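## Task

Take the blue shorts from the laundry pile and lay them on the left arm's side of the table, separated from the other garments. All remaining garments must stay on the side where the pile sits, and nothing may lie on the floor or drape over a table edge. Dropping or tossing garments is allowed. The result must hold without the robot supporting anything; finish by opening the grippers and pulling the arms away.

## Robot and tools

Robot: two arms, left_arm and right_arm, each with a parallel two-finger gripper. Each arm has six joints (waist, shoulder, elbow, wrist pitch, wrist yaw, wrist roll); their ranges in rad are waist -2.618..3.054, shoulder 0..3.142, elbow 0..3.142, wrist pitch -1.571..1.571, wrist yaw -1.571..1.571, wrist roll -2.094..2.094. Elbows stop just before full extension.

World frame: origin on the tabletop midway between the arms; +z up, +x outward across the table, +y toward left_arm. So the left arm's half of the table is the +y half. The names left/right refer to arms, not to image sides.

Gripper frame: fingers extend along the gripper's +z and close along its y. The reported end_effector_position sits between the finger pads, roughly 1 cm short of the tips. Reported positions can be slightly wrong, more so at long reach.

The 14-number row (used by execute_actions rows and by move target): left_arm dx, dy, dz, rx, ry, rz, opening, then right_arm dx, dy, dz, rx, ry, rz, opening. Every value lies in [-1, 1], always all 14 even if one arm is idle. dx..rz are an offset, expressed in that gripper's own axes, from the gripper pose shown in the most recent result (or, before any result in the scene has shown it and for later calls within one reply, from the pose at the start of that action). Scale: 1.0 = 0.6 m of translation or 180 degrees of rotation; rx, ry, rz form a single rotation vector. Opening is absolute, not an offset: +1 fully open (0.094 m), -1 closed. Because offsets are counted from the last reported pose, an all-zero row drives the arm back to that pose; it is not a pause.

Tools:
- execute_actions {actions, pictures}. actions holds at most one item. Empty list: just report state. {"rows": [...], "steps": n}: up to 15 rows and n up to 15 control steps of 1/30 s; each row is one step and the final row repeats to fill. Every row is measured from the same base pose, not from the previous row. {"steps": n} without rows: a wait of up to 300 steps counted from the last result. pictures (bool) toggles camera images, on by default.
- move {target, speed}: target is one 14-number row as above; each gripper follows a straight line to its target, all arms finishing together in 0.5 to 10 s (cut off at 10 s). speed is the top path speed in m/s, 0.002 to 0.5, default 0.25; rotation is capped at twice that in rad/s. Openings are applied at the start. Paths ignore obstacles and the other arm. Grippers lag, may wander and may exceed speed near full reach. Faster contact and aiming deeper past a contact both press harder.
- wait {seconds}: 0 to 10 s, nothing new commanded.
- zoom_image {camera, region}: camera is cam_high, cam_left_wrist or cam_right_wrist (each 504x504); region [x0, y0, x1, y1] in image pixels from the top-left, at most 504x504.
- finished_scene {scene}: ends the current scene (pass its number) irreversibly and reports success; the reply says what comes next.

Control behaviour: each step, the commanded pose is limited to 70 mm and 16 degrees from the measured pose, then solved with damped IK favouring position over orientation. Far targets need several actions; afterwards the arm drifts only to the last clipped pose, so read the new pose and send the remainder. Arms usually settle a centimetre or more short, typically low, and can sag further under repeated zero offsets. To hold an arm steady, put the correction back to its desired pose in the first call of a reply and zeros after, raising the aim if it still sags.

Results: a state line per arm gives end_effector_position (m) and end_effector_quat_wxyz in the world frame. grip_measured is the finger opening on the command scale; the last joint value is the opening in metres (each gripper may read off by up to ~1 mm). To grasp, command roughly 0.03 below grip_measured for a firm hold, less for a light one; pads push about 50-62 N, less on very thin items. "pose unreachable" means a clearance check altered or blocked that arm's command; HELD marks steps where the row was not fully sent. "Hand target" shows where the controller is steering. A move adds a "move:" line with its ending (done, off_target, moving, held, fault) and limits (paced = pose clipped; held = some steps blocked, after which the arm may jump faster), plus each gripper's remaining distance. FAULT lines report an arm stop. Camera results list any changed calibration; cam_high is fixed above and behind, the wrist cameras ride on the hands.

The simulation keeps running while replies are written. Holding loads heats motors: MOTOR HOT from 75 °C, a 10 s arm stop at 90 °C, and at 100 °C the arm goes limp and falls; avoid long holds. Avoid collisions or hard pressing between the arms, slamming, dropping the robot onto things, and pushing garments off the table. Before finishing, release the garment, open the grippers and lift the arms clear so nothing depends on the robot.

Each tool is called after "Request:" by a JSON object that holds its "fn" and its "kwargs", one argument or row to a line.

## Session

Request:
{"fn": "execute_actions", "kwargs": {
  "actions": []
}}

Scene clock: 0.00 s of 6000.00 s.
left_arm: end_effector_position=(+0.3861, +0.2844, +0.4023) grip_measured=+1.000 end_effector_quat_wxyz=(+0.702, -0.015, +0.712, +0.008) | right_arm: end_effector_position=(+0.3745, -0.3190, +0.4145) grip_measured=+1.000 end_effector_quat_wxyz=(+0.714, +0.013, +0.699, -0.017)
Joint positions: left_arm=[-0.012  1.048  1.042 -0.009  0.004 -0.011  0.094] | right_arm=[ 0.001  1.055  1.059  0.017  0.    -0.005  0.094]
Joint velocities: left_arm=[-0.002  0.002 -0.007 -0.066 -0.066 -0.022  0.   ] | right_arm=[-0.012  0.022  0.007 -0.022 -0.007 -0.022  0.   ]
Motor temperatures (°C, as the motors report them): left_arm=[25 28 28 30 27 26] | right_arm=[26 31 26 29 25 28]
Hand target (left_arm): +0.383, +0.284, +0.415; +0.714, -0.016, +0.700, +0.007
Hand target (right_arm): +0.372, -0.319, +0.421; +0.719, +0.013, +0.695, -0.018

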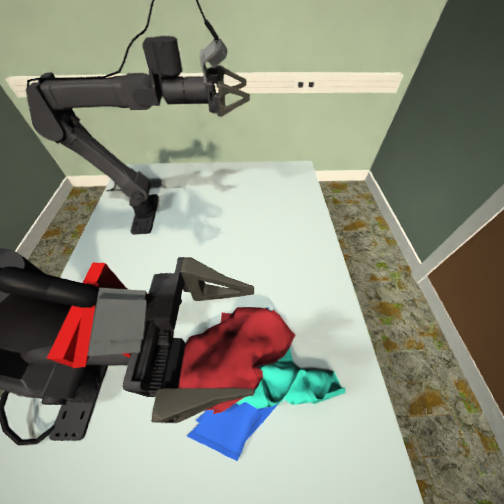

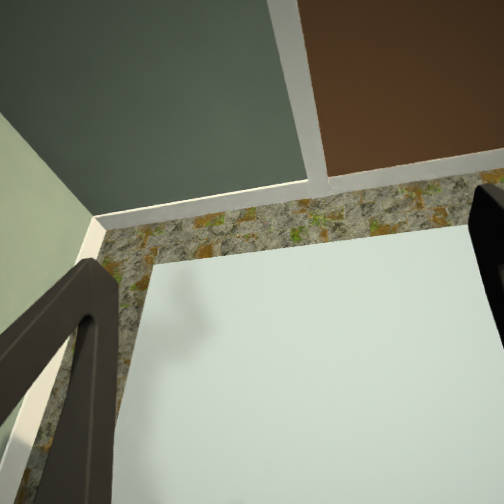

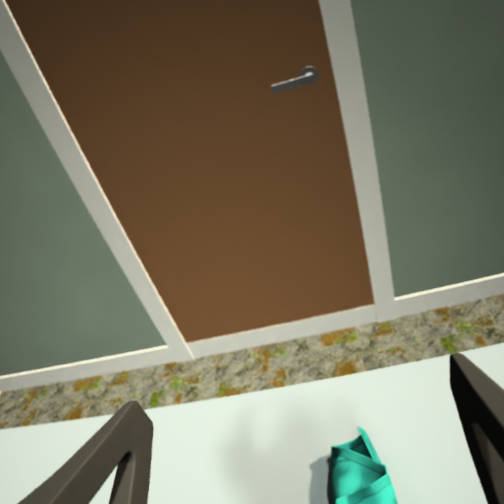

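Request:
{"fn": "zoom_image", "kwargs": {
  "camera": "cam_high",
  "region": [140, 280, 364, 504]
}}

Region (140, 280, 364, 504) of cam_high's 504x504 image, scaled by 2.250, with more detail than that image has.

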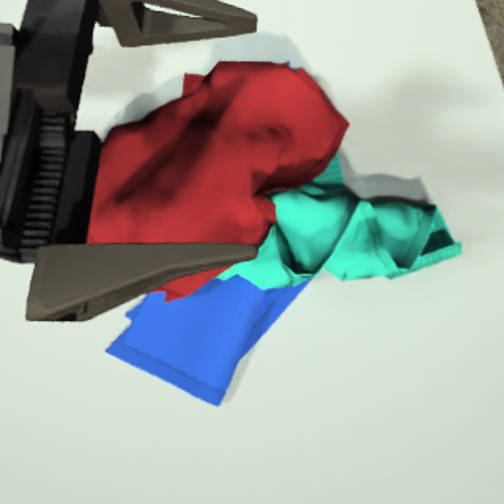

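Request:
{"fn": "move", "kwargs": {
  "target": [0.125, -0.2213, -0.0438, 0.5, 0, 0, 1, 0.606, -0.168, -0.072, 0.385, 0.385, 0.385, 0.5],
  "speed": 0.35
}}

Scene clock: 41.70 s of 6000.00 s.
left_arm: end_effector_position=(+0.3640, +0.1534, +0.3210) grip_measured=+1.000 end_effector_quat_wxyz=(+0.528, +0.433, +0.559, -0.470) | right_arm: end_effector_position=(+0.3301, -0.4177, +0.0399) grip_measured=+0.502 end_effector_quat_wxyz=(+0.010, +0.716, +0.698, +0.003)
Joint positions: left_arm=[0.125 1.555 1.101 0.343 1.562 0.042 0.094] | right_arm=[-0.283  1.928  1.374 -0.996  0.003  1.268  0.071]
Joint velocities: left_arm=[ 0.007 -0.002 -0.002  0.066 -0.007  0.066  0.   ] | right_arm=[ 0.017 -0.007 -0.012 -0.051 -0.007  0.022 -0.001]
Motor temperatures (°C, as the motors report them): left_arm=[25 28 29 35 27 26] | right_arm=[26 31 28 34 25 28]
Hand target (left_arm): +0.363, +0.151, +0.330; +0.533, +0.451, +0.545, -0.465
Hand target (right_arm): +0.333, -0.420, +0.044; +0.010, +0.721, +0.693, +0.005
Off the commanded pose (left_arm): 0.009 m, 9 deg.
Off the commanded pose (right_arm): 0.012 m, 1 deg.
joint sent to its limit (left arm) — the command would take joint 5 (wrist yaw) past its upper limit, so that joint was sent only as far as its limit.
After step 90, 35.17 s passed at rest.
move: off_target (left_arm, right_arm)
camera_calibration (this result's frames):
cam_left_wrist: T_world_to_cam=[[-0.965449, -0.173027, -0.194856, 0.439935], [-0.0212373, 0.797505, -0.602939, 0.081857], [0.259724, -0.577969, -0.773625, 0.332518], [0, 0, 0, 1]] pos_world=[0.34011, 0.203024, 0.392323]
cam_right_wrist: T_world_to_cam=[[-0.948017, 0.306675, -0.0849403, 0.449397], [0.214491, 0.812987, 0.541337, 0.297352], [0.23507, 0.494978, -0.836504, 0.277407], [0, 0, 0, 1]] pos_world=[0.297046, -0.516872, 0.109256]

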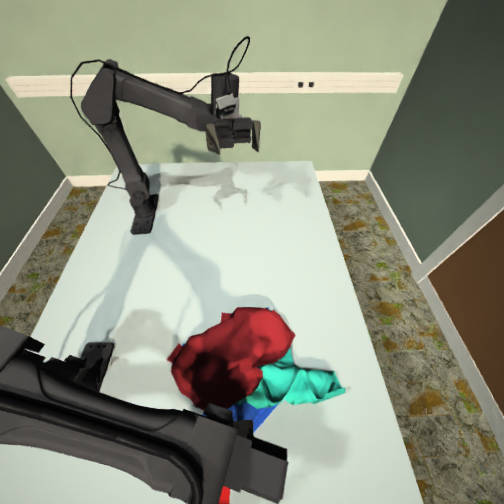

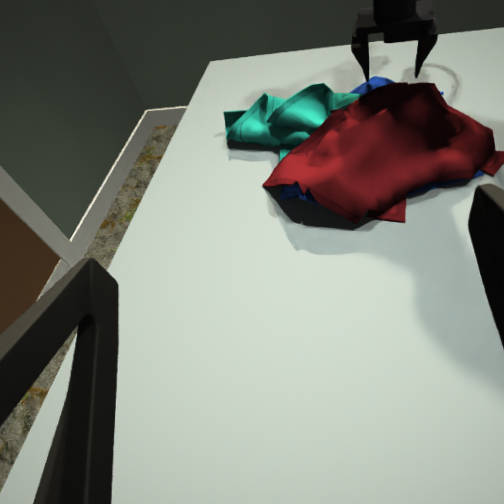

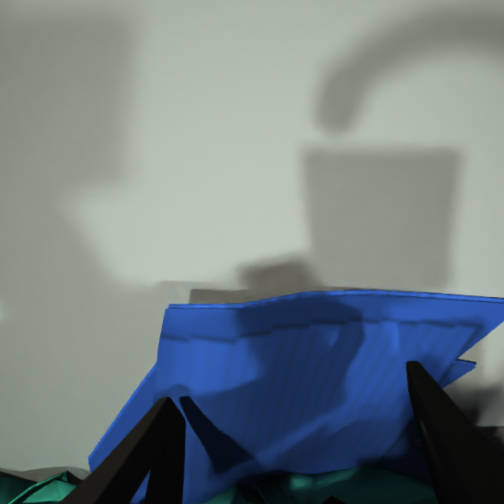

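Request:
{"fn": "move", "kwargs": {
  "target": [0, 0, 0, 0, 0, 0, 1, 0, 0, 0.092, 0, 0, 0, 0.5],
  "speed": 0.06
}}

Request:
{"fn": "move", "kwargs": {
  "target": [0, 0, 0, 0, 0, 0, 1, 0, 0, 0.02, 0, 0, 0, -1],
  "speed": 0.05
}}

Request:
{"fn": "move", "kwargs": {
  "target": [0, 0, 0, 0, 0, 0, 1, 0, 0, -0.2, 0, 0, 0, -1],
  "speed": 0.1
}}

Scene clock: 48.20 s of 6000.00 s.
left_arm: end_effector_position=(+0.3639, +0.1534, +0.3210) grip_measured=+1.000 end_effector_quat_wxyz=(+0.528, +0.434, +0.559, -0.470) | right_arm: end_effector_position=(+0.3347, -0.4189, +0.0121) grip_measured=+0.501 end_effector_quat_wxyz=(+0.021, +0.716, +0.698, +0.010)
Joint positions: left_arm=[0.125 1.555 1.101 0.343 1.562 0.043 0.094] | right_arm=[-0.283  1.959  1.3   -0.864  0.001  1.27   0.071]
Joint velocities: left_arm=[-0.012 -0.002  0.007 -0.022  0.022 -0.037  0.   ] | right_arm=[-0.007  0.002 -0.002  0.022  0.022  0.051 -0.   ]
Motor temperatures (°C, as the motors report them): left_arm=[25 28 29 34 27 26] | right_arm=[26 31 28 32 25 28]
Hand target (left_arm): +0.364, +0.153, +0.321; +0.527, +0.433, +0.559, -0.470
Hand target (right_arm): +0.328, -0.417, -0.014; +0.009, +0.716, +0.698, +0.003
Off the commanded pose (left_arm): 0.000 m, 0 deg.
Off the commanded pose (right_arm): 0.028 m, 2 deg.
After step 90, 2.33 s passed at rest.
move: off_target (right_arm)
camera_calibration (this result's frames):
cam_left_wrist: T_world_to_cam=[[-0.96544, -0.172655, -0.19523, 0.43993], [-0.0207041, 0.797529, -0.602925, 0.0816676], [0.2598, -0.578046, -0.773542, 0.332491], [0, 0, 0, 1]] pos_world=[0.340035, 0.203019, 0.392323]
cam_right_wrist: T_world_to_cam=[[-0.94518, 0.307048, -0.111161, 0.451298], [0.201537, 0.816342, 0.541267, 0.318128], [0.25694, 0.489191, -0.833471, 0.243893], [0, 0, 0, 1]] pos_world=[0.299778, -0.517581, 0.0812528]

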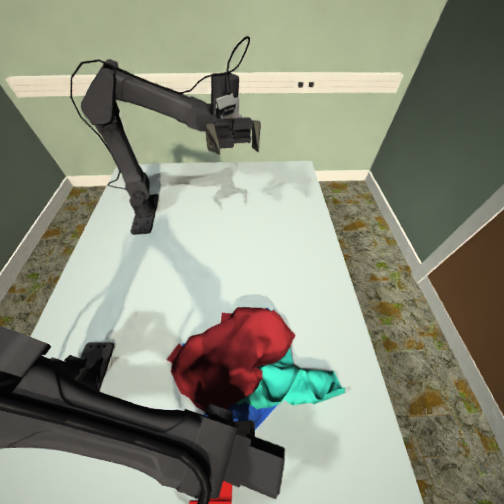

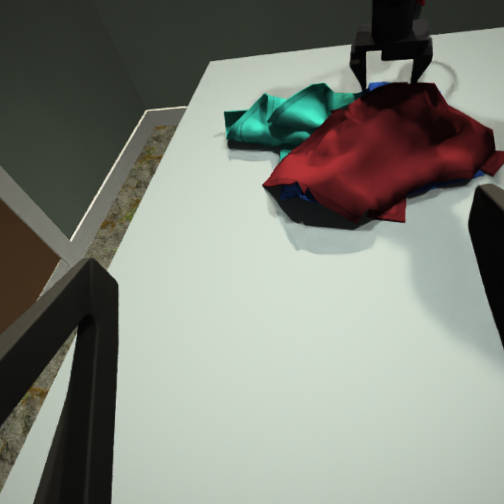

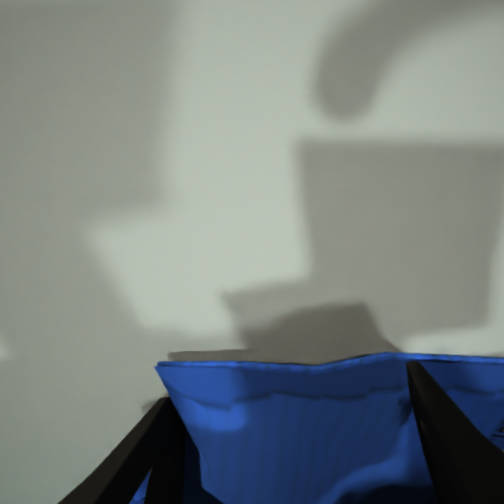

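Scene clock: 48.90 s of 6000.00 s.
left_arm: end_effector_position=(+0.3639, +0.1534, +0.3210) grip_measured=+1.000 end_effector_quat_wxyz=(+0.528, +0.434, +0.559, -0.470) | right_arm: end_effector_position=(+0.3369, -0.4193, +0.0129) grip_measured=-0.938 end_effector_quat_wxyz=(+0.025, +0.716, +0.698, +0.013)
Joint positions: left_arm=[0.125 1.555 1.101 0.343 1.562 0.043 0.094] | right_arm=[-0.283  1.957  1.3   -0.856 -0.001  1.27   0.003]
Joint velocities: left_arm=[-0.007 -0.012 -0.002 -0.007  0.022 -0.037  0.   ] | right_arm=[ 0.022  0.007  0.002  0.007 -0.095 -0.007 -0.001]
Motor temperatures (°C, as the motors report them): left_arm=[25 28 29 34 27 26] | right_arm=[26 31 28 32 25 28]
Hand target (left_arm): +0.364, +0.153, +0.321; +0.528, +0.434, +0.559, -0.470
Hand target (right_arm): +0.335, -0.419, +0.001; +0.021, +0.716, +0.698, +0.010
Off the commanded pose (left_arm): 0.000 m, 0 deg.
Off the commanded pose (right_arm): 0.013 m, 1 deg.
move: off_target (right_arm)
camera_calibration (this result's frames):
cam_left_wrist: T_world_to_cam=[[-0.96544, -0.172655, -0.19523, 0.43993], [-0.0207041, 0.797529, -0.602925, 0.0816676], [0.2598, -0.578046, -0.773542, 0.332491], [0, 0, 0, 1]] pos_world=[0.340035, 0.203019, 0.392323]
cam_right_wrist: T_world_to_cam=[[-0.944049, 0.306793, -0.121035, 0.453253], [0.196035, 0.81711, 0.542127, 0.319709], [0.26522, 0.488067, -0.831534, 0.240933], [0, 0, 0, 1]] pos_world=[0.301319, -0.517884, 0.081881]

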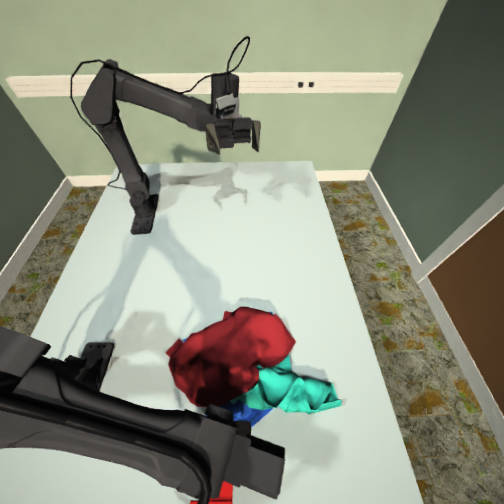

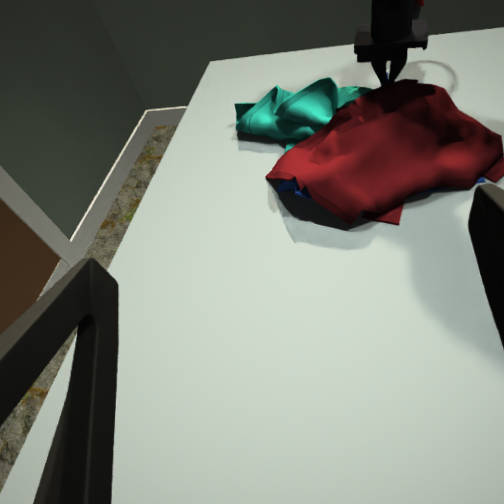

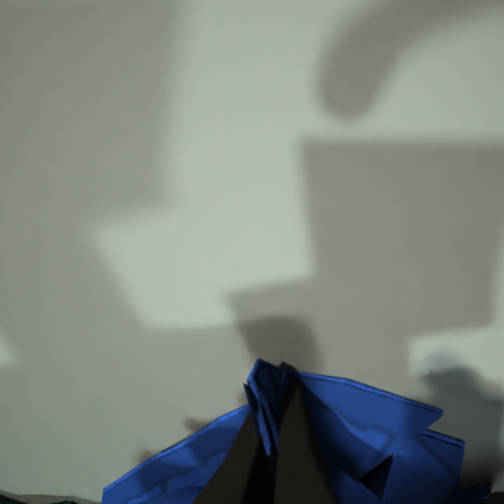

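Scene clock: 50.70 s of 6000.00 s.
left_arm: end_effector_position=(+0.3639, +0.1534, +0.3210) grip_measured=+1.000 end_effector_quat_wxyz=(+0.528, +0.434, +0.559, -0.470) | right_arm: end_effector_position=(+0.3311, -0.4174, +0.1191) grip_measured=-0.938 end_effector_quat_wxyz=(+0.013, +0.716, +0.698, +0.007)
Joint positions: left_arm=[0.125 1.555 1.101 0.343 1.562 0.043 0.094] | right_arm=[-0.283  1.874  1.621 -1.289 -0.001  1.27   0.003]
Joint velocities: left_arm=[ 0.002 -0.002 -0.007 -0.007  0.007 -0.037  0.   ] | right_arm=[-0.017 -0.007 -0.012 -0.022  0.022 -0.007 -0.001]
Motor temperatures (°C, as the motors report them): left_arm=[25 28 29 34 27 26] | right_arm=[26 32 28 32 25 28]
Hand target (left_arm): +0.364, +0.153, +0.321; +0.528, +0.434, +0.559, -0.470
Hand target (right_arm): +0.332, -0.418, +0.133; +0.025, +0.716, +0.698, +0.013
Off the commanded pose (left_arm): 0.000 m, 0 deg.
Off the commanded pose (right_arm): 0.014 m, 2 deg.
move: off_target (right_arm)
camera_calibration (this result's frames):
cam_left_wrist: T_world_to_cam=[[-0.96544, -0.172655, -0.19523, 0.43993], [-0.0207041, 0.797529, -0.602925, 0.0816676], [0.2598, -0.578046, -0.773542, 0.332491], [0, 0, 0, 1]] pos_world=[0.340035, 0.203019, 0.392323]
cam_right_wrist: T_world_to_cam=[[-0.94691, 0.307763, -0.0929715, 0.457983], [0.210555, 0.812186, 0.544078, 0.254606], [0.242957, 0.495617, -0.833868, 0.340565], [0, 0, 0, 1]] pos_world=[0.297317, -0.516527, 0.18804]

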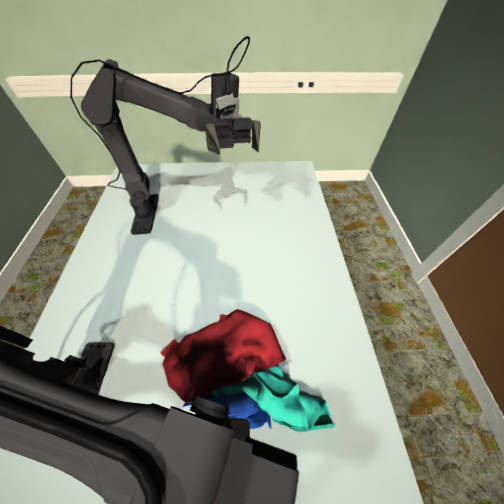

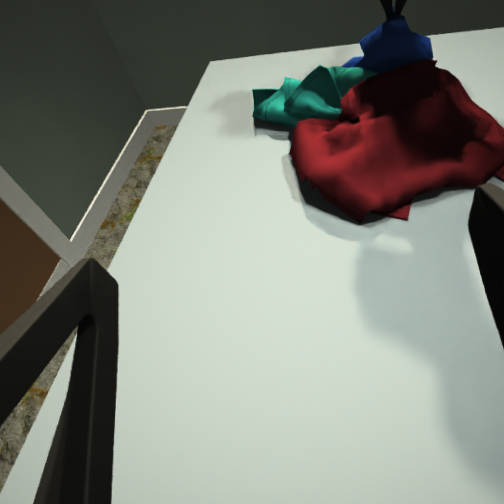

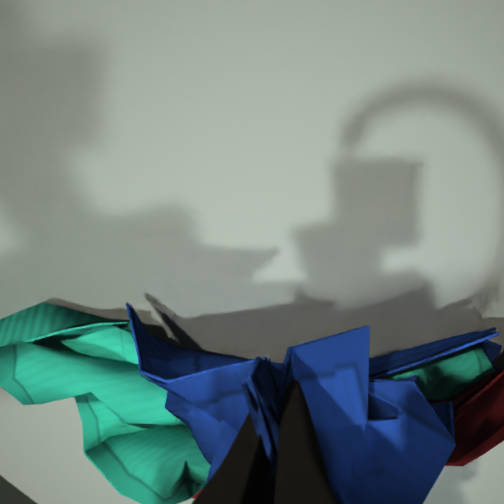

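Request:
{"fn": "move", "kwargs": {
  "target": [0, 0, 0, 0, 0, 0, 1, 0, 0, -0.48, 0, 0, 0, -1],
  "speed": 0.15
}}

Scene clock: 57.60 s of 6000.00 s.
left_arm: end_effector_position=(+0.3639, +0.1534, +0.3210) grip_measured=+1.000 end_effector_quat_wxyz=(+0.528, +0.434, +0.559, -0.470) | right_arm: end_effector_position=(+0.3343, -0.4184, +0.3979) grip_measured=-0.938 end_effector_quat_wxyz=(+0.315, +0.670, +0.653, +0.161)
Joint positions: left_arm=[0.125 1.555 1.101 0.343 1.562 0.043 0.094] | right_arm=[-0.283  1.675  2.371 -1.544 -0.001  1.27   0.003]
Joint velocities: left_arm=[-0.002 -0.002 -0.002 -0.051  0.022 -0.022  0.   ] | right_arm=[-0.027  0.002 -0.002 -0.022 -0.007  0.037 -0.001]
Motor temperatures (°C, as the motors report them): left_arm=[25 28 29 33 27 26] | right_arm=[26 33 28 31 25 28]
Hand target (left_arm): +0.364, +0.153, +0.321; +0.528, +0.434, +0.559, -0.470
Hand target (right_arm): +0.327, -0.416, +0.410; +0.328, +0.666, +0.649, +0.168
Off the commanded pose (left_arm): 0.000 m, 0 deg.
Off the commanded pose (right_arm): 0.015 m, 40 deg; orientation clipped at the last step of the last action.
joint sent to its limit (right arm) — the command would take joint 4 (wrist pitch) past its lower limit, so that joint was sent only as far as its limit.
After step 120, 0.60 s passed at rest.
move: off_target (right_arm); limits=paced
camera_calibration (this result's frames):
cam_left_wrist: T_world_to_cam=[[-0.96544, -0.172655, -0.19523, 0.43993], [-0.0207041, 0.797529, -0.602925, 0.0816676], [0.2598, -0.578046, -0.773542, 0.332491], [0, 0, 0, 1]] pos_world=[0.340035, 0.203019, 0.392323]
cam_right_wrist: T_world_to_cam=[[-0.672572, 0.214728, -0.708194, 0.601433], [-0.105518, 0.919374, 0.37897, 0.319294], [0.732471, 0.329611, -0.595687, 0.244992], [0, 0, 0, 1]] pos_world=[0.258749, -0.503448, 0.450868]

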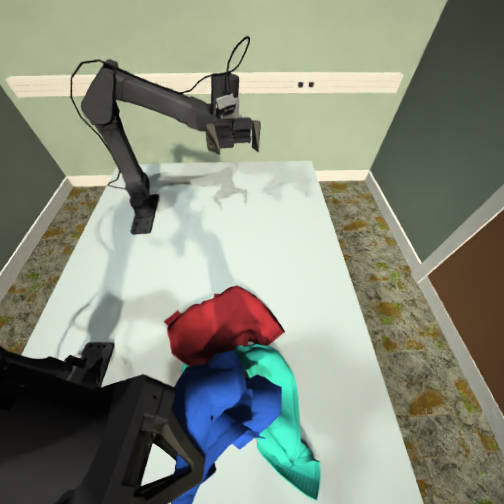

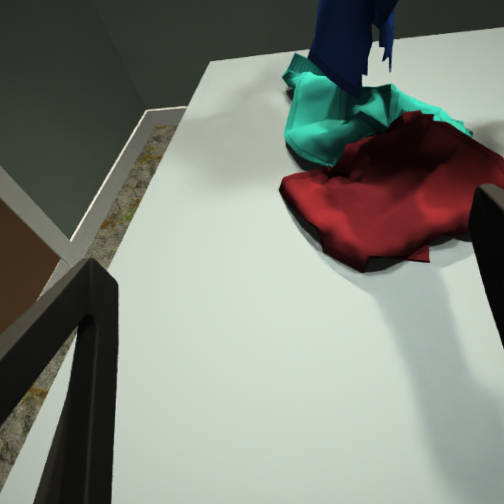

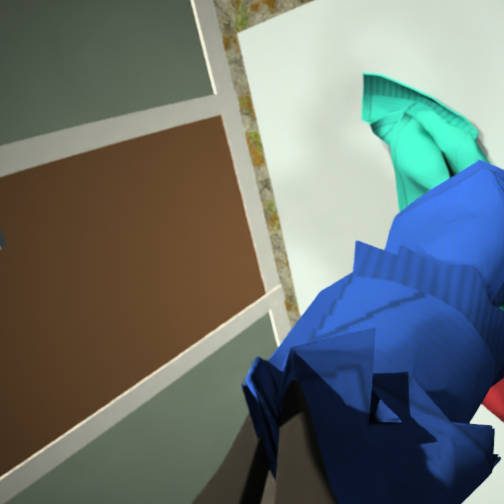

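Request:
{"fn": "move", "kwargs": {
  "target": [0, 0, 0, 0, 0, 0, 1, 0.668, 0.123, -0.186, 0, 0, 0, -1],
  "speed": 0.2
}}

Scene clock: 72.03 s of 6000.00 s.
left_arm: end_effector_position=(+0.3639, +0.1534, +0.3210) grip_measured=+1.000 end_effector_quat_wxyz=(+0.528, +0.434, +0.559, -0.470) | right_arm: end_effector_position=(+0.3584, +0.0053, +0.4447) grip_measured=-0.938 end_effector_quat_wxyz=(+0.362, +0.552, +0.631, +0.408)
Joint positions: left_arm=[0.125 1.555 1.101 0.343 1.562 0.043 0.094] | right_arm=[ 0.994  2.109  2.853 -1.322  0.734  1.975  0.003]
Joint velocities: left_arm=[-0.007 -0.007 -0.022 -0.051 -0.022  0.051  0.   ] | right_arm=[ 0.002  0.017  0.002  0.081  0.022  0.007 -0.001]
Motor temperatures (°C, as the motors report them): left_arm=[25 28 29 33 27 26] | right_arm=[26 32 28 32 25 28]
Hand target (left_arm): +0.364, +0.153, +0.321; +0.528, +0.434, +0.559, -0.470
Hand target (right_arm): +0.359, +0.004, +0.452; +0.372, +0.550, +0.623, +0.413
Off the commanded pose (left_arm): 0.000 m, 0 deg.
Off the commanded pose (right_arm): 0.007 m, 32 deg; orientation clipped at the last step of the last action.
elbow stopped short (right arm): the move would have taken joint 3 (elbow) straighter than the controller allows; a more bent joint 3 avoids this.
move: off_target (right_arm); limits=paced
camera_calibration (this result's frames):
cam_left_wrist: T_world_to_cam=[[-0.96544, -0.172655, -0.19523, 0.43993], [-0.0207041, 0.797529, -0.602925, 0.0816676], [0.2598, -0.578046, -0.773542, 0.332491], [0, 0, 0, 1]] pos_world=[0.340035, 0.203019, 0.392323]
cam_right_wrist: T_world_to_cam=[[-0.362699, 0.232697, -0.902387, 0.534977], [-0.51711, 0.755314, 0.402615, 0.0524191], [0.775272, 0.612661, -0.153621, -0.0979357], [0, 0, 0, 1]] pos_world=[0.297069, -0.104079, 0.446606]

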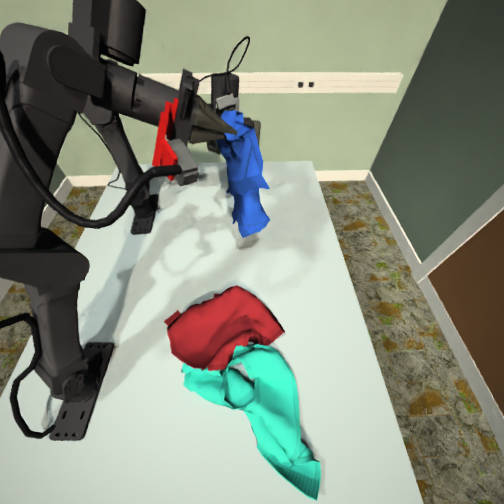

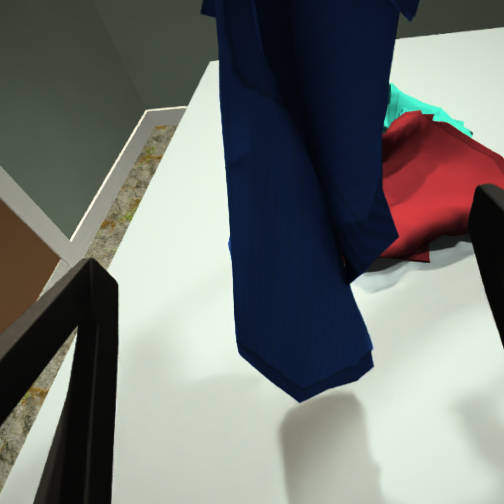

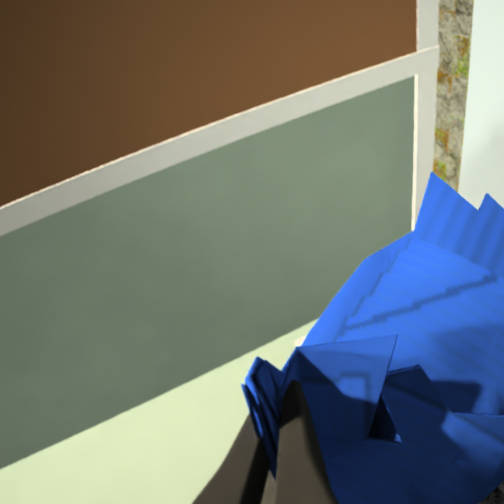

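Request:
{"fn": "move", "kwargs": {
  "target": [-0.1197, -0.0628, 0.2413, 0, 0, 0, 1, 0, 0, 0, 0, 0, 0, -1],
  "speed": 0.15
}}

Request:
{"fn": "move", "kwargs": {
  "target": [0, 0, 0, 0, 0, 0, -1, 0, 0, 0, 0, 0, 0, -1],
  "speed": 0.1
}}

Scene clock: 88.70 s of 6000.00 s.
left_arm: end_effector_position=(+0.3560, +0.0057, +0.3796) grip_measured=+1.000 end_effector_quat_wxyz=(+0.514, +0.431, +0.569, -0.476) | right_arm: end_effector_position=(+0.3585, +0.0055, +0.4450) grip_measured=-0.938 end_effector_quat_wxyz=(+0.362, +0.552, +0.631, +0.409)
Joint positions: left_arm=[-0.323  1.533  1.307  0.183  1.122 -0.061  0.094] | right_arm=[ 0.994  2.109  2.853 -1.32   0.734  1.975  0.003]
Joint velocities: left_arm=[ 0.002  0.002 -0.002 -0.022  0.022  0.037  0.   ] | right_arm=[ 0.017 -0.007 -0.007  0.022  0.037  0.037 -0.001]
Motor temperatures (°C, as the motors report them): left_arm=[25 29 29 32 27 26] | right_arm=[26 33 28 33 25 28]
Hand target (left_arm): +0.357, +0.005, +0.393; +0.526, +0.435, +0.560, -0.468
Hand target (right_arm): +0.358, +0.005, +0.445; +0.362, +0.552, +0.631, +0.408
Off the commanded pose (left_arm): 0.016 m, 2 deg.
Off the commanded pose (right_arm): 0.000 m, 0 deg.
move: off_target (left_arm)
camera_calibration (this result's frames):
cam_left_wrist: T_world_to_cam=[[-0.97275, -0.163506, -0.164387, 0.409023], [-0.0351458, 0.804796, -0.59251, 0.235801], [0.229177, -0.570587, -0.788612, 0.311094], [0, 0, 0, 1]] pos_world=[0.334869, 0.054612, 0.452284]
cam_right_wrist: T_world_to_cam=[[-0.361697, 0.234096, -0.902427, 0.534925], [-0.517557, 0.754689, 0.403211, 0.052121], [0.775442, 0.612898, -0.15181, -0.0989546], [0, 0, 0, 1]] pos_world=[0.29719, -0.10391, 0.446693]

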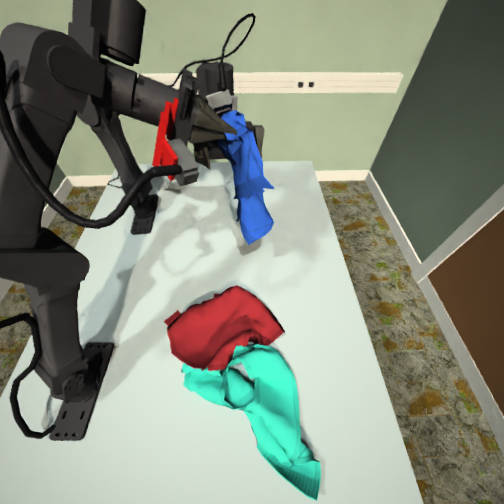

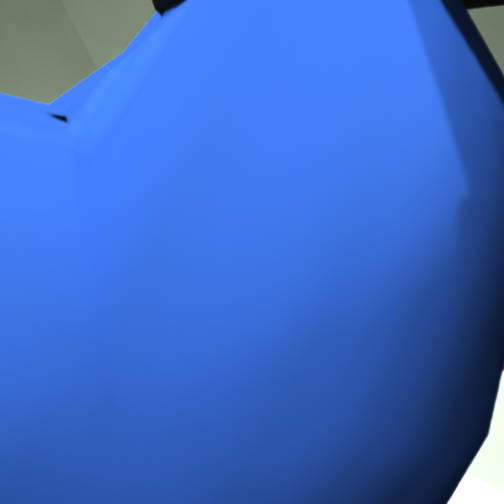

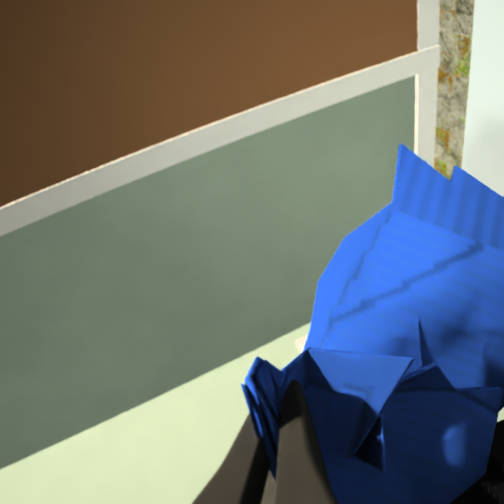

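Scene clock: 89.20 s of 6000.00 s.
left_arm: end_effector_position=(+0.3560, +0.0057, +0.3796) grip_measured=-0.947 end_effector_quat_wxyz=(+0.514, +0.431, +0.569, -0.476) | right_arm: end_effector_position=(+0.3585, +0.0055, +0.4450) grip_measured=-0.938 end_effector_quat_wxyz=(+0.362, +0.552, +0.631, +0.409)
Joint positions: left_arm=[-0.323  1.533  1.307  0.183  1.122 -0.061  0.002] | right_arm=[ 0.994  2.109  2.853 -1.32   0.734  1.975  0.003]
Joint velocities: left_arm=[-0.017  0.007 -0.017 -0.081 -0.007  0.022  0.   ] | right_arm=[ 0.002 -0.022 -0.002  0.051  0.007 -0.037  0.   ]
Motor temperatures (°C, as the motors report them): left_arm=[25 29 29 32 27 26] | right_arm=[26 33 28 33 25 28]
Hand target (left_arm): +0.356, +0.006, +0.380; +0.514, +0.431, +0.569, -0.476
Hand target (right_arm): +0.359, +0.005, +0.445; +0.362, +0.552, +0.631, +0.408
Off the commanded pose (left_arm): 0.000 m, 0 deg.
Off the commanded pose (right_arm): 0.000 m, 0 deg.
move: done
camera_calibration (this result's frames):
cam_left_wrist: T_world_to_cam=[[-0.97281, -0.163489, -0.164046, 0.408903], [-0.0353634, 0.804857, -0.592414, 0.235807], [0.228887, -0.570505, -0.788755, 0.311207], [0, 0, 0, 1]] pos_world=[0.334893, 0.0546052, 0.452241]
cam_right_wrist: T_world_to_cam=[[-0.361697, 0.234096, -0.902427, 0.534925], [-0.517557, 0.754689, 0.403211, 0.052121], [0.775442, 0.612898, -0.15181, -0.0989546], [0, 0, 0, 1]] pos_world=[0.29719, -0.10391, 0.446693]

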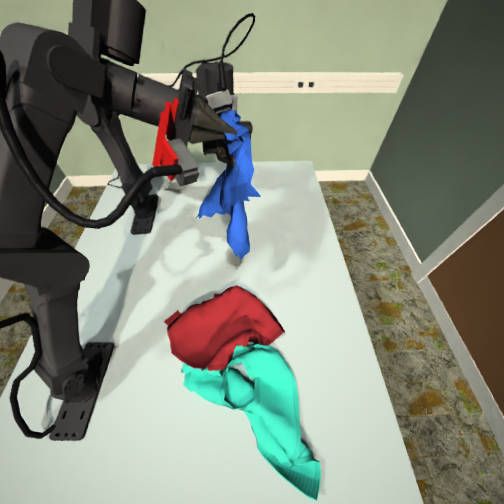

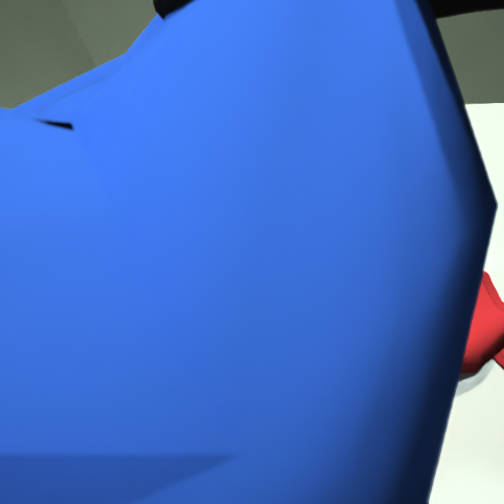

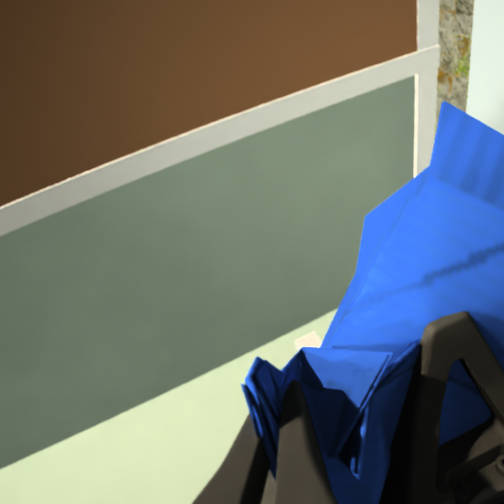

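Request:
{"fn": "move", "kwargs": {
  "target": [0, 0, 0, 0, 0, 0, -1, 0, 0, 0, 0, 0, 0, 0.0],
  "speed": 0.1
}}

Request:
{"fn": "move", "kwargs": {
  "target": [0.0556, 0.2029, -0.496, -0.5, 0, 0, -1, -0.5077, -0.0743, -0.0182, -0.0716, -0.1347, -0.4813, 1],
  "speed": 0.25
}}

Scene clock: 103.90 s of 6000.00 s.
left_arm: end_effector_position=(+0.3560, +0.0057, +0.3796) grip_measured=-0.947 end_effector_quat_wxyz=(+0.514, +0.431, +0.569, -0.476) | right_arm: end_effector_position=(+0.3586, +0.0058, +0.4453) grip_measured=-0.001 end_effector_quat_wxyz=(+0.361, +0.552, +0.630, +0.410)
Joint positions: left_arm=[-0.323  1.533  1.307  0.183  1.122 -0.061  0.002] | right_arm=[ 0.994  2.109  2.853 -1.318  0.734  1.976  0.047]
Joint velocities: left_arm=[ 0.002 -0.012 -0.012  0.081  0.007  0.037 -0.001] | right_arm=[-0.002 -0.007 -0.032 -0.022 -0.007 -0.051 -0.001]
Motor temperatures (°C, as the motors report them): left_arm=[25 29 29 33 27 26] | right_arm=[26 34 27 33 25 28]
Hand target (left_arm): +0.356, +0.006, +0.380; +0.514, +0.431, +0.569, -0.476
Hand target (right_arm): +0.359, +0.006, +0.445; +0.362, +0.552, +0.631, +0.409
Off the commanded pose (left_arm): 0.000 m, 0 deg.
Off the commanded pose (right_arm): 0.000 m, 0 deg.
After step 420, the last 468 steps of your reply time or wait did not run and took no scene time. You can wait again.
move: done
camera_calibration (this result's frames):
cam_left_wrist: T_world_to_cam=[[-0.97281, -0.163489, -0.164046, 0.408903], [-0.0353634, 0.804857, -0.592414, 0.235807], [0.228887, -0.570505, -0.788755, 0.311207], [0, 0, 0, 1]] pos_world=[0.334893, 0.0546052, 0.452241]
cam_right_wrist: T_world_to_cam=[[-0.360962, 0.236866, -0.901999, 0.534724], [-0.51804, 0.753327, 0.405134, 0.0511192], [0.775462, 0.613509, -0.149216, -0.100354], [0, 0, 0, 1]] pos_world=[0.297317, -0.103599, 0.446636]

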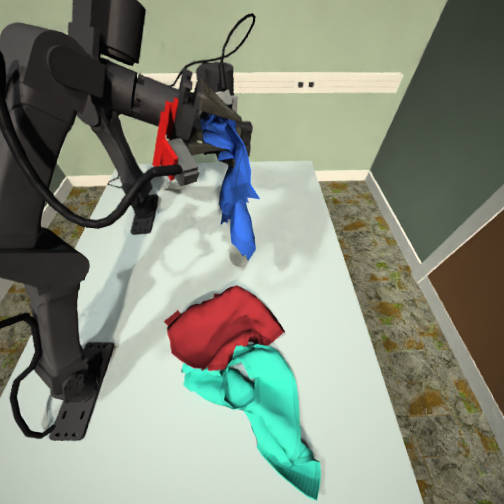

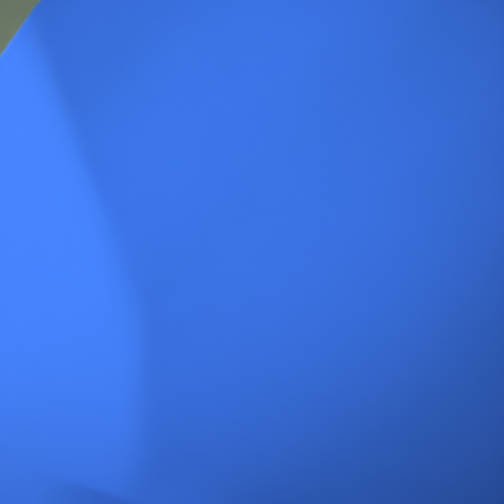

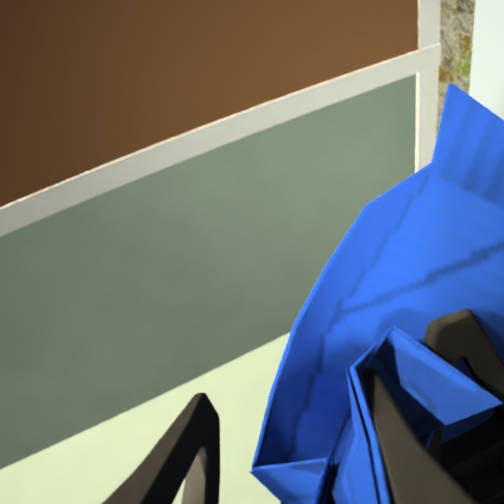

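Scene clock: 107.77 s of 6000.00 s.
left_arm: end_effector_position=(+0.4198, +0.3143, +0.3327) grip_measured=-0.947 end_effector_quat_wxyz=(+0.662, -0.060, +0.745, +0.051) | right_arm: end_effector_position=(+0.3759, -0.3012, +0.4102) grip_measured=+1.000 end_effector_quat_wxyz=(+0.701, -0.000, +0.714, -0.004)
Joint positions: left_arm=[ 0.015  1.178  0.937  0.123 -0.092 -0.014  0.002] | right_arm=[ 0.054  1.065  1.086 -0.04   0.015 -0.006  0.094]
Joint velocities: left_arm=[ 0.002  0.007 -0.007 -0.007 -0.066  0.022  0.001] | right_arm=[-0.002 -0.017 -0.007 -0.022 -0.051  0.051  0.   ]
Motor temperatures (°C, as the motors report them): left_arm=[25 29 29 33 27 26] | right_arm=[26 33 27 34 25 28]
Hand target (left_arm): +0.420, +0.319, +0.339; +0.671, -0.064, +0.736, +0.060
Hand target (right_arm): +0.369, -0.303, +0.418; +0.710, -0.004, +0.704, -0.006
Off the commanded pose (left_arm): 0.009 m, 2 deg.
Off the commanded pose (right_arm): 0.006 m, 1 deg.
move: done
camera_calibration (this result's frames):
cam_left_wrist: T_world_to_cam=[[0.115616, -0.959627, -0.256415, 0.337814], [-0.867378, 0.028257, -0.496846, 0.523448], [0.484033, 0.279852, -0.829093, 0.0747241], [0, 0, 0, 1]] pos_world=[0.378802, 0.288472, 0.408647]
cam_right_wrist: T_world_to_cam=[[0.0543044, -0.958652, -0.279352, -0.189659], [-0.559025, 0.202623, -0.804012, 0.651085], [0.827371, 0.199826, -0.524907, 0.0793574], [0, 0, 0, 1]] pos_world=[0.308614, -0.3296, 0.512154]

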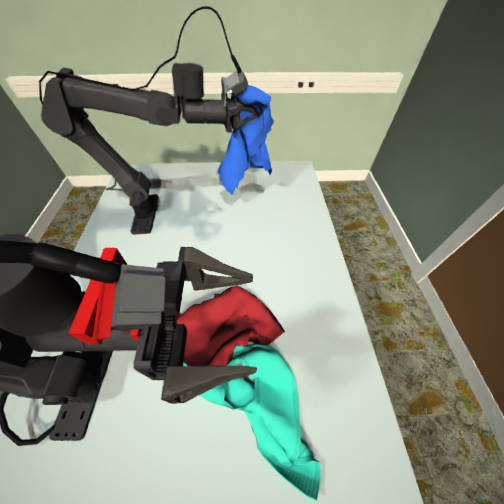

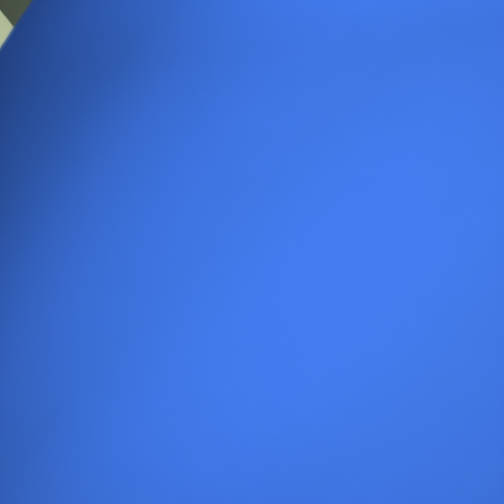

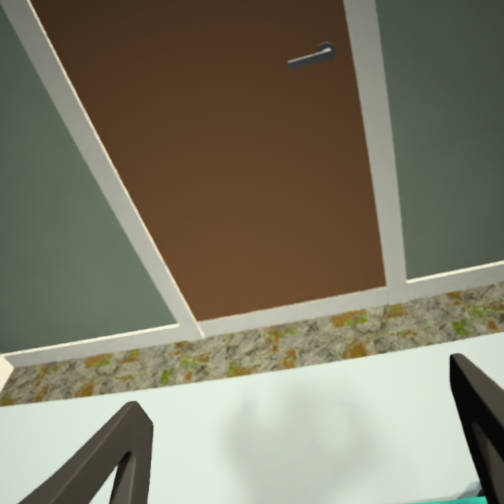

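Request:
{"fn": "move", "kwargs": {
  "target": [0.364, 0.001, 0.043, 0, 0, 0, -1, 0, 0, 0, 0, 0, 0, 1],
  "speed": 0.2
}}

Request:
{"fn": "move", "kwargs": {
  "target": [0, 0, 0, 0, 0, 0, 1, 0, 0, 0, 0, 0, 0, 1],
  "speed": 0.1
}}

Request:
{"fn": "move", "kwargs": {
  "target": [-0.398, 0.02, -0.18, 0, 0, 0, 1, 0, 0, 0, 0, 0, 0, 1],
  "speed": 0.2
}}

Scene clock: 121.03 s of 6000.00 s.
left_arm: end_effector_position=(+0.4220, +0.3146, +0.1105) grip_measured=-0.947 end_effector_quat_wxyz=(+0.655, -0.060, +0.751, +0.052) | right_arm: end_effector_position=(+0.3759, -0.3009, +0.4104) grip_measured=+1.000 end_effector_quat_wxyz=(+0.701, -0.002, +0.713, -0.003)
Joint positions: left_arm=[ 0.015  1.783  0.373  1.272 -0.093 -0.014  0.002] | right_arm=[ 0.054  1.065  1.086 -0.039  0.012 -0.007  0.094]
Joint velocities: left_arm=[ 0.017 -0.007 -0.002 -0.022  0.051  0.066  0.   ] | right_arm=[-0.012 -0.017 -0.012  0.022 -0.007 -0.022  0.   ]
Motor temperatures (°C, as the motors report them): left_arm=[25 28 29 35 27 26] | right_arm=[26 32 28 35 25 28]
Hand target (left_arm): +0.421, +0.317, +0.113; +0.662, -0.060, +0.746, +0.051
Hand target (right_arm): +0.376, -0.301, +0.410; +0.700, -0.000, +0.714, -0.004
Off the commanded pose (left_arm): 0.003 m, 1 deg.
Off the commanded pose (right_arm): 0.000 m, 0 deg.
After step 290, 1.70 s passed at rest.
move: done
camera_calibration (this result's frames):
cam_left_wrist: T_world_to_cam=[[0.112007, -0.959763, -0.257507, 0.282624], [-0.876348, 0.0267639, -0.480934, 0.417463], [0.468475, 0.279534, -0.838088, -0.10292], [0, 0, 0, 1]] pos_world=[0.382403, 0.288849, 0.187294]
cam_right_wrist: T_world_to_cam=[[0.0567296, -0.958827, -0.278266, -0.190701], [-0.55888, 0.200456, -0.804655, 0.650732], [0.827306, 0.201165, -0.524498, 0.0796454], [0, 0, 0, 1]] pos_world=[0.308609, -0.329315, 0.512323]

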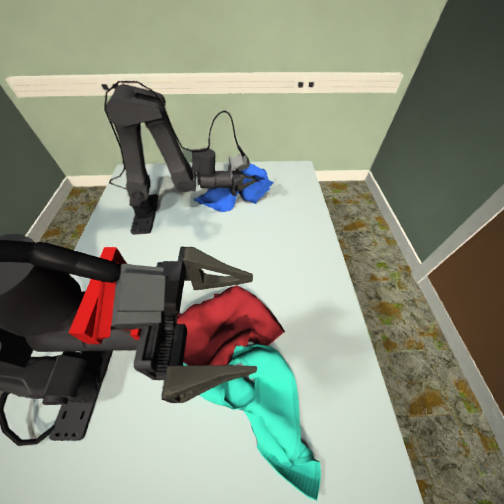

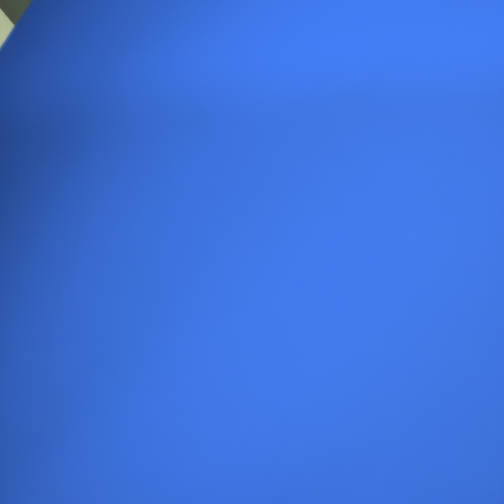

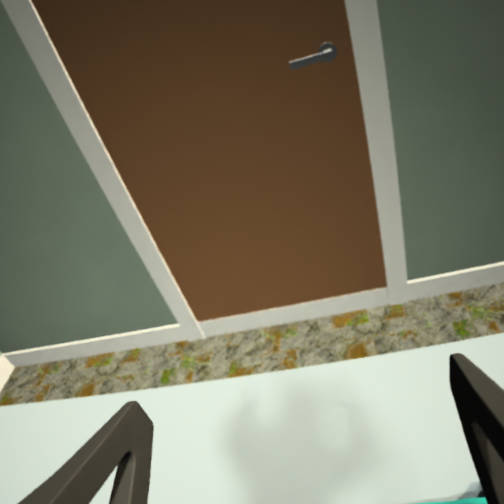

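Scene clock: 121.53 s of 6000.00 s.
left_arm: end_effector_position=(+0.4219, +0.3146, +0.1103) grip_measured=+1.000 end_effector_quat_wxyz=(+0.655, -0.060, +0.752, +0.052) | right_arm: end_effector_position=(+0.3759, -0.3009, +0.4104) grip_measured=+1.000 end_effector_quat_wxyz=(+0.701, -0.002, +0.713, -0.003)
Joint positions: left_arm=[ 0.015  1.783  0.373  1.271 -0.093 -0.014  0.094] | right_arm=[ 0.054  1.065  1.086 -0.039  0.012 -0.007  0.094]
Joint velocities: left_arm=[-0.002 -0.017 -0.022 -0.007  0.007 -0.022  0.   ] | right_arm=[ 0.002 -0.007 -0.017 -0.051 -0.066 -0.095  0.   ]
Motor temperatures (°C, as the motors report them): left_arm=[25 28 29 35 27 26] | right_arm=[26 32 28 35 25 28]
Hand target (left_arm): +0.422, +0.315, +0.111; +0.655, -0.060, +0.751, +0.052
Hand target (right_arm): +0.376, -0.301, +0.410; +0.701, -0.002, +0.713, -0.003
Off the commanded pose (left_arm): 0.000 m, 0 deg.
Off the commanded pose (right_arm): 0.000 m, 0 deg.
move: done
camera_calibration (this result's frames):
cam_left_wrist: T_world_to_cam=[[0.111713, -0.959782, -0.257565, 0.28269], [-0.876897, 0.0267286, -0.479935, 0.417426], [0.467517, 0.279473, -0.838643, -0.102652], [0, 0, 0, 1]] pos_world=[0.382451, 0.288852, 0.18706]
cam_right_wrist: T_world_to_cam=[[0.0567296, -0.958827, -0.278266, -0.190701], [-0.55888, 0.200456, -0.804655, 0.650732], [0.827306, 0.201165, -0.524498, 0.0796454], [0, 0, 0, 1]] pos_world=[0.308609, -0.329315, 0.512323]

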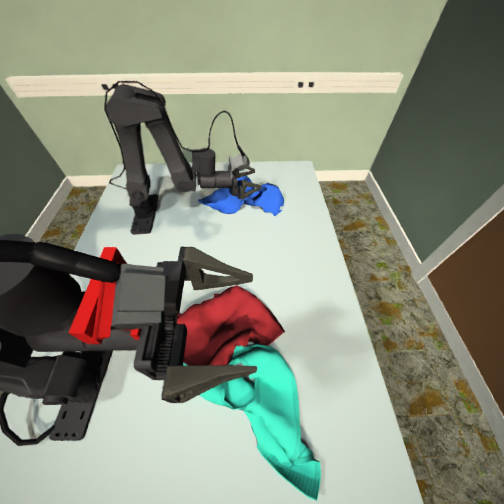

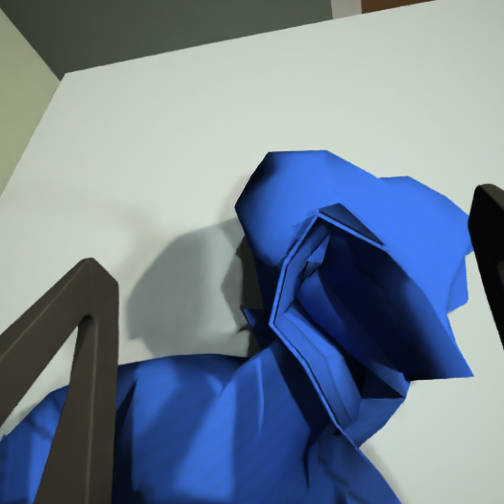

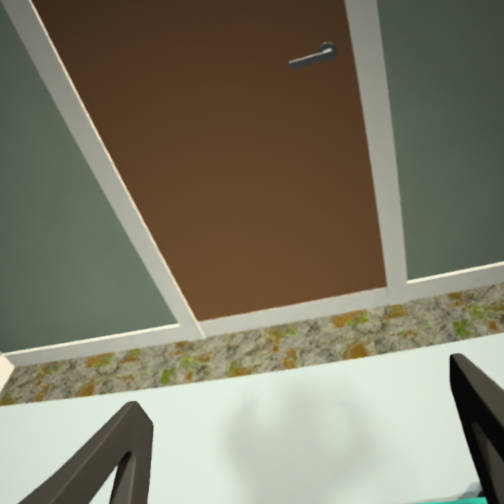

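Scene clock: 123.60 s of 6000.00 s.
left_arm: end_effector_position=(+0.3484, +0.3110, +0.3412) grip_measured=+1.000 end_effector_quat_wxyz=(+0.639, -0.061, +0.765, +0.053) | right_arm: end_effector_position=(+0.3759, -0.3009, +0.4104) grip_measured=+1.000 end_effector_quat_wxyz=(+0.701, -0.002, +0.713, -0.003)
Joint positions: left_arm=[ 0.019  0.905  0.902 -0.176 -0.092 -0.014  0.094] | right_arm=[ 0.054  1.065  1.086 -0.039  0.012 -0.007  0.094]
Joint velocities: left_arm=[-0.007 -0.007 -0.007  0.007  0.022  0.022  0.   ] | right_arm=[-0.007 -0.007 -0.012 -0.066  0.051  0.007  0.   ]
Motor temperatures (°C, as the motors report them): left_arm=[25 28 29 35 27 26] | right_arm=[26 32 28 36 25 28]
Hand target (left_arm): +0.345, +0.312, +0.360; +0.655, -0.060, +0.752, +0.052
Hand target (right_arm): +0.376, -0.301, +0.410; +0.701, -0.002, +0.713, -0.003
Off the commanded pose (left_arm): 0.021 m, 2 deg.
Off the commanded pose (right_arm): 0.000 m, 0 deg.
move: off_target (left_arm)
camera_calibration (this result's frames):
cam_left_wrist: T_world_to_cam=[[0.103508, -0.960286, -0.259107, 0.350402], [-0.895594, 0.0233362, -0.444259, 0.459294], [0.432663, 0.278039, -0.857611, 0.145514], [0, 0, 0, 1]] pos_world=[0.312113, 0.28531, 0.419631]
cam_right_wrist: T_world_to_cam=[[0.0567296, -0.958827, -0.278266, -0.190701], [-0.55888, 0.200456, -0.804655, 0.650732], [0.827306, 0.201165, -0.524498, 0.0796454], [0, 0, 0, 1]] pos_world=[0.308609, -0.329315, 0.512323]

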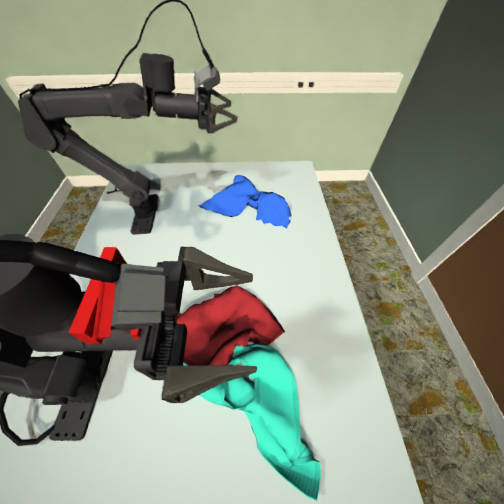

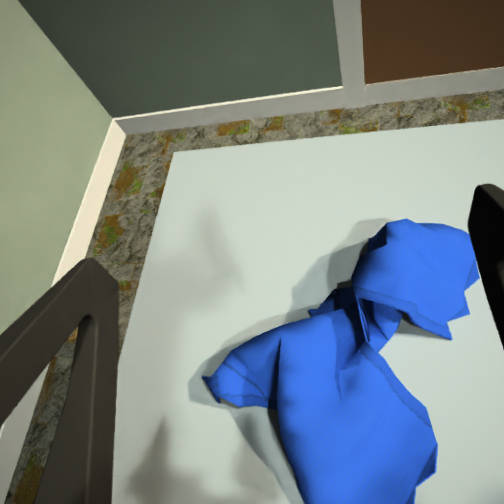

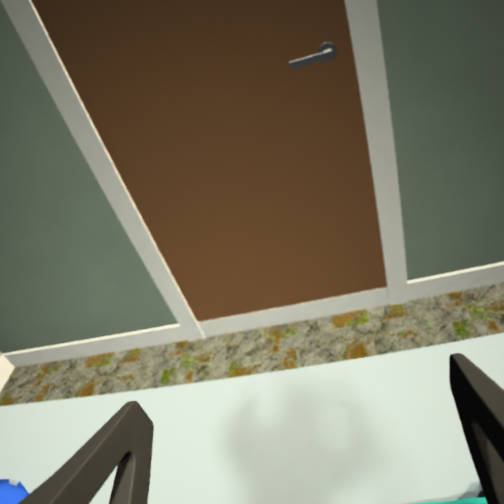

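Request:
{"fn": "finished_scene", "kwargs": {
  "scene": 2
}}

The scene is finished: the task was done.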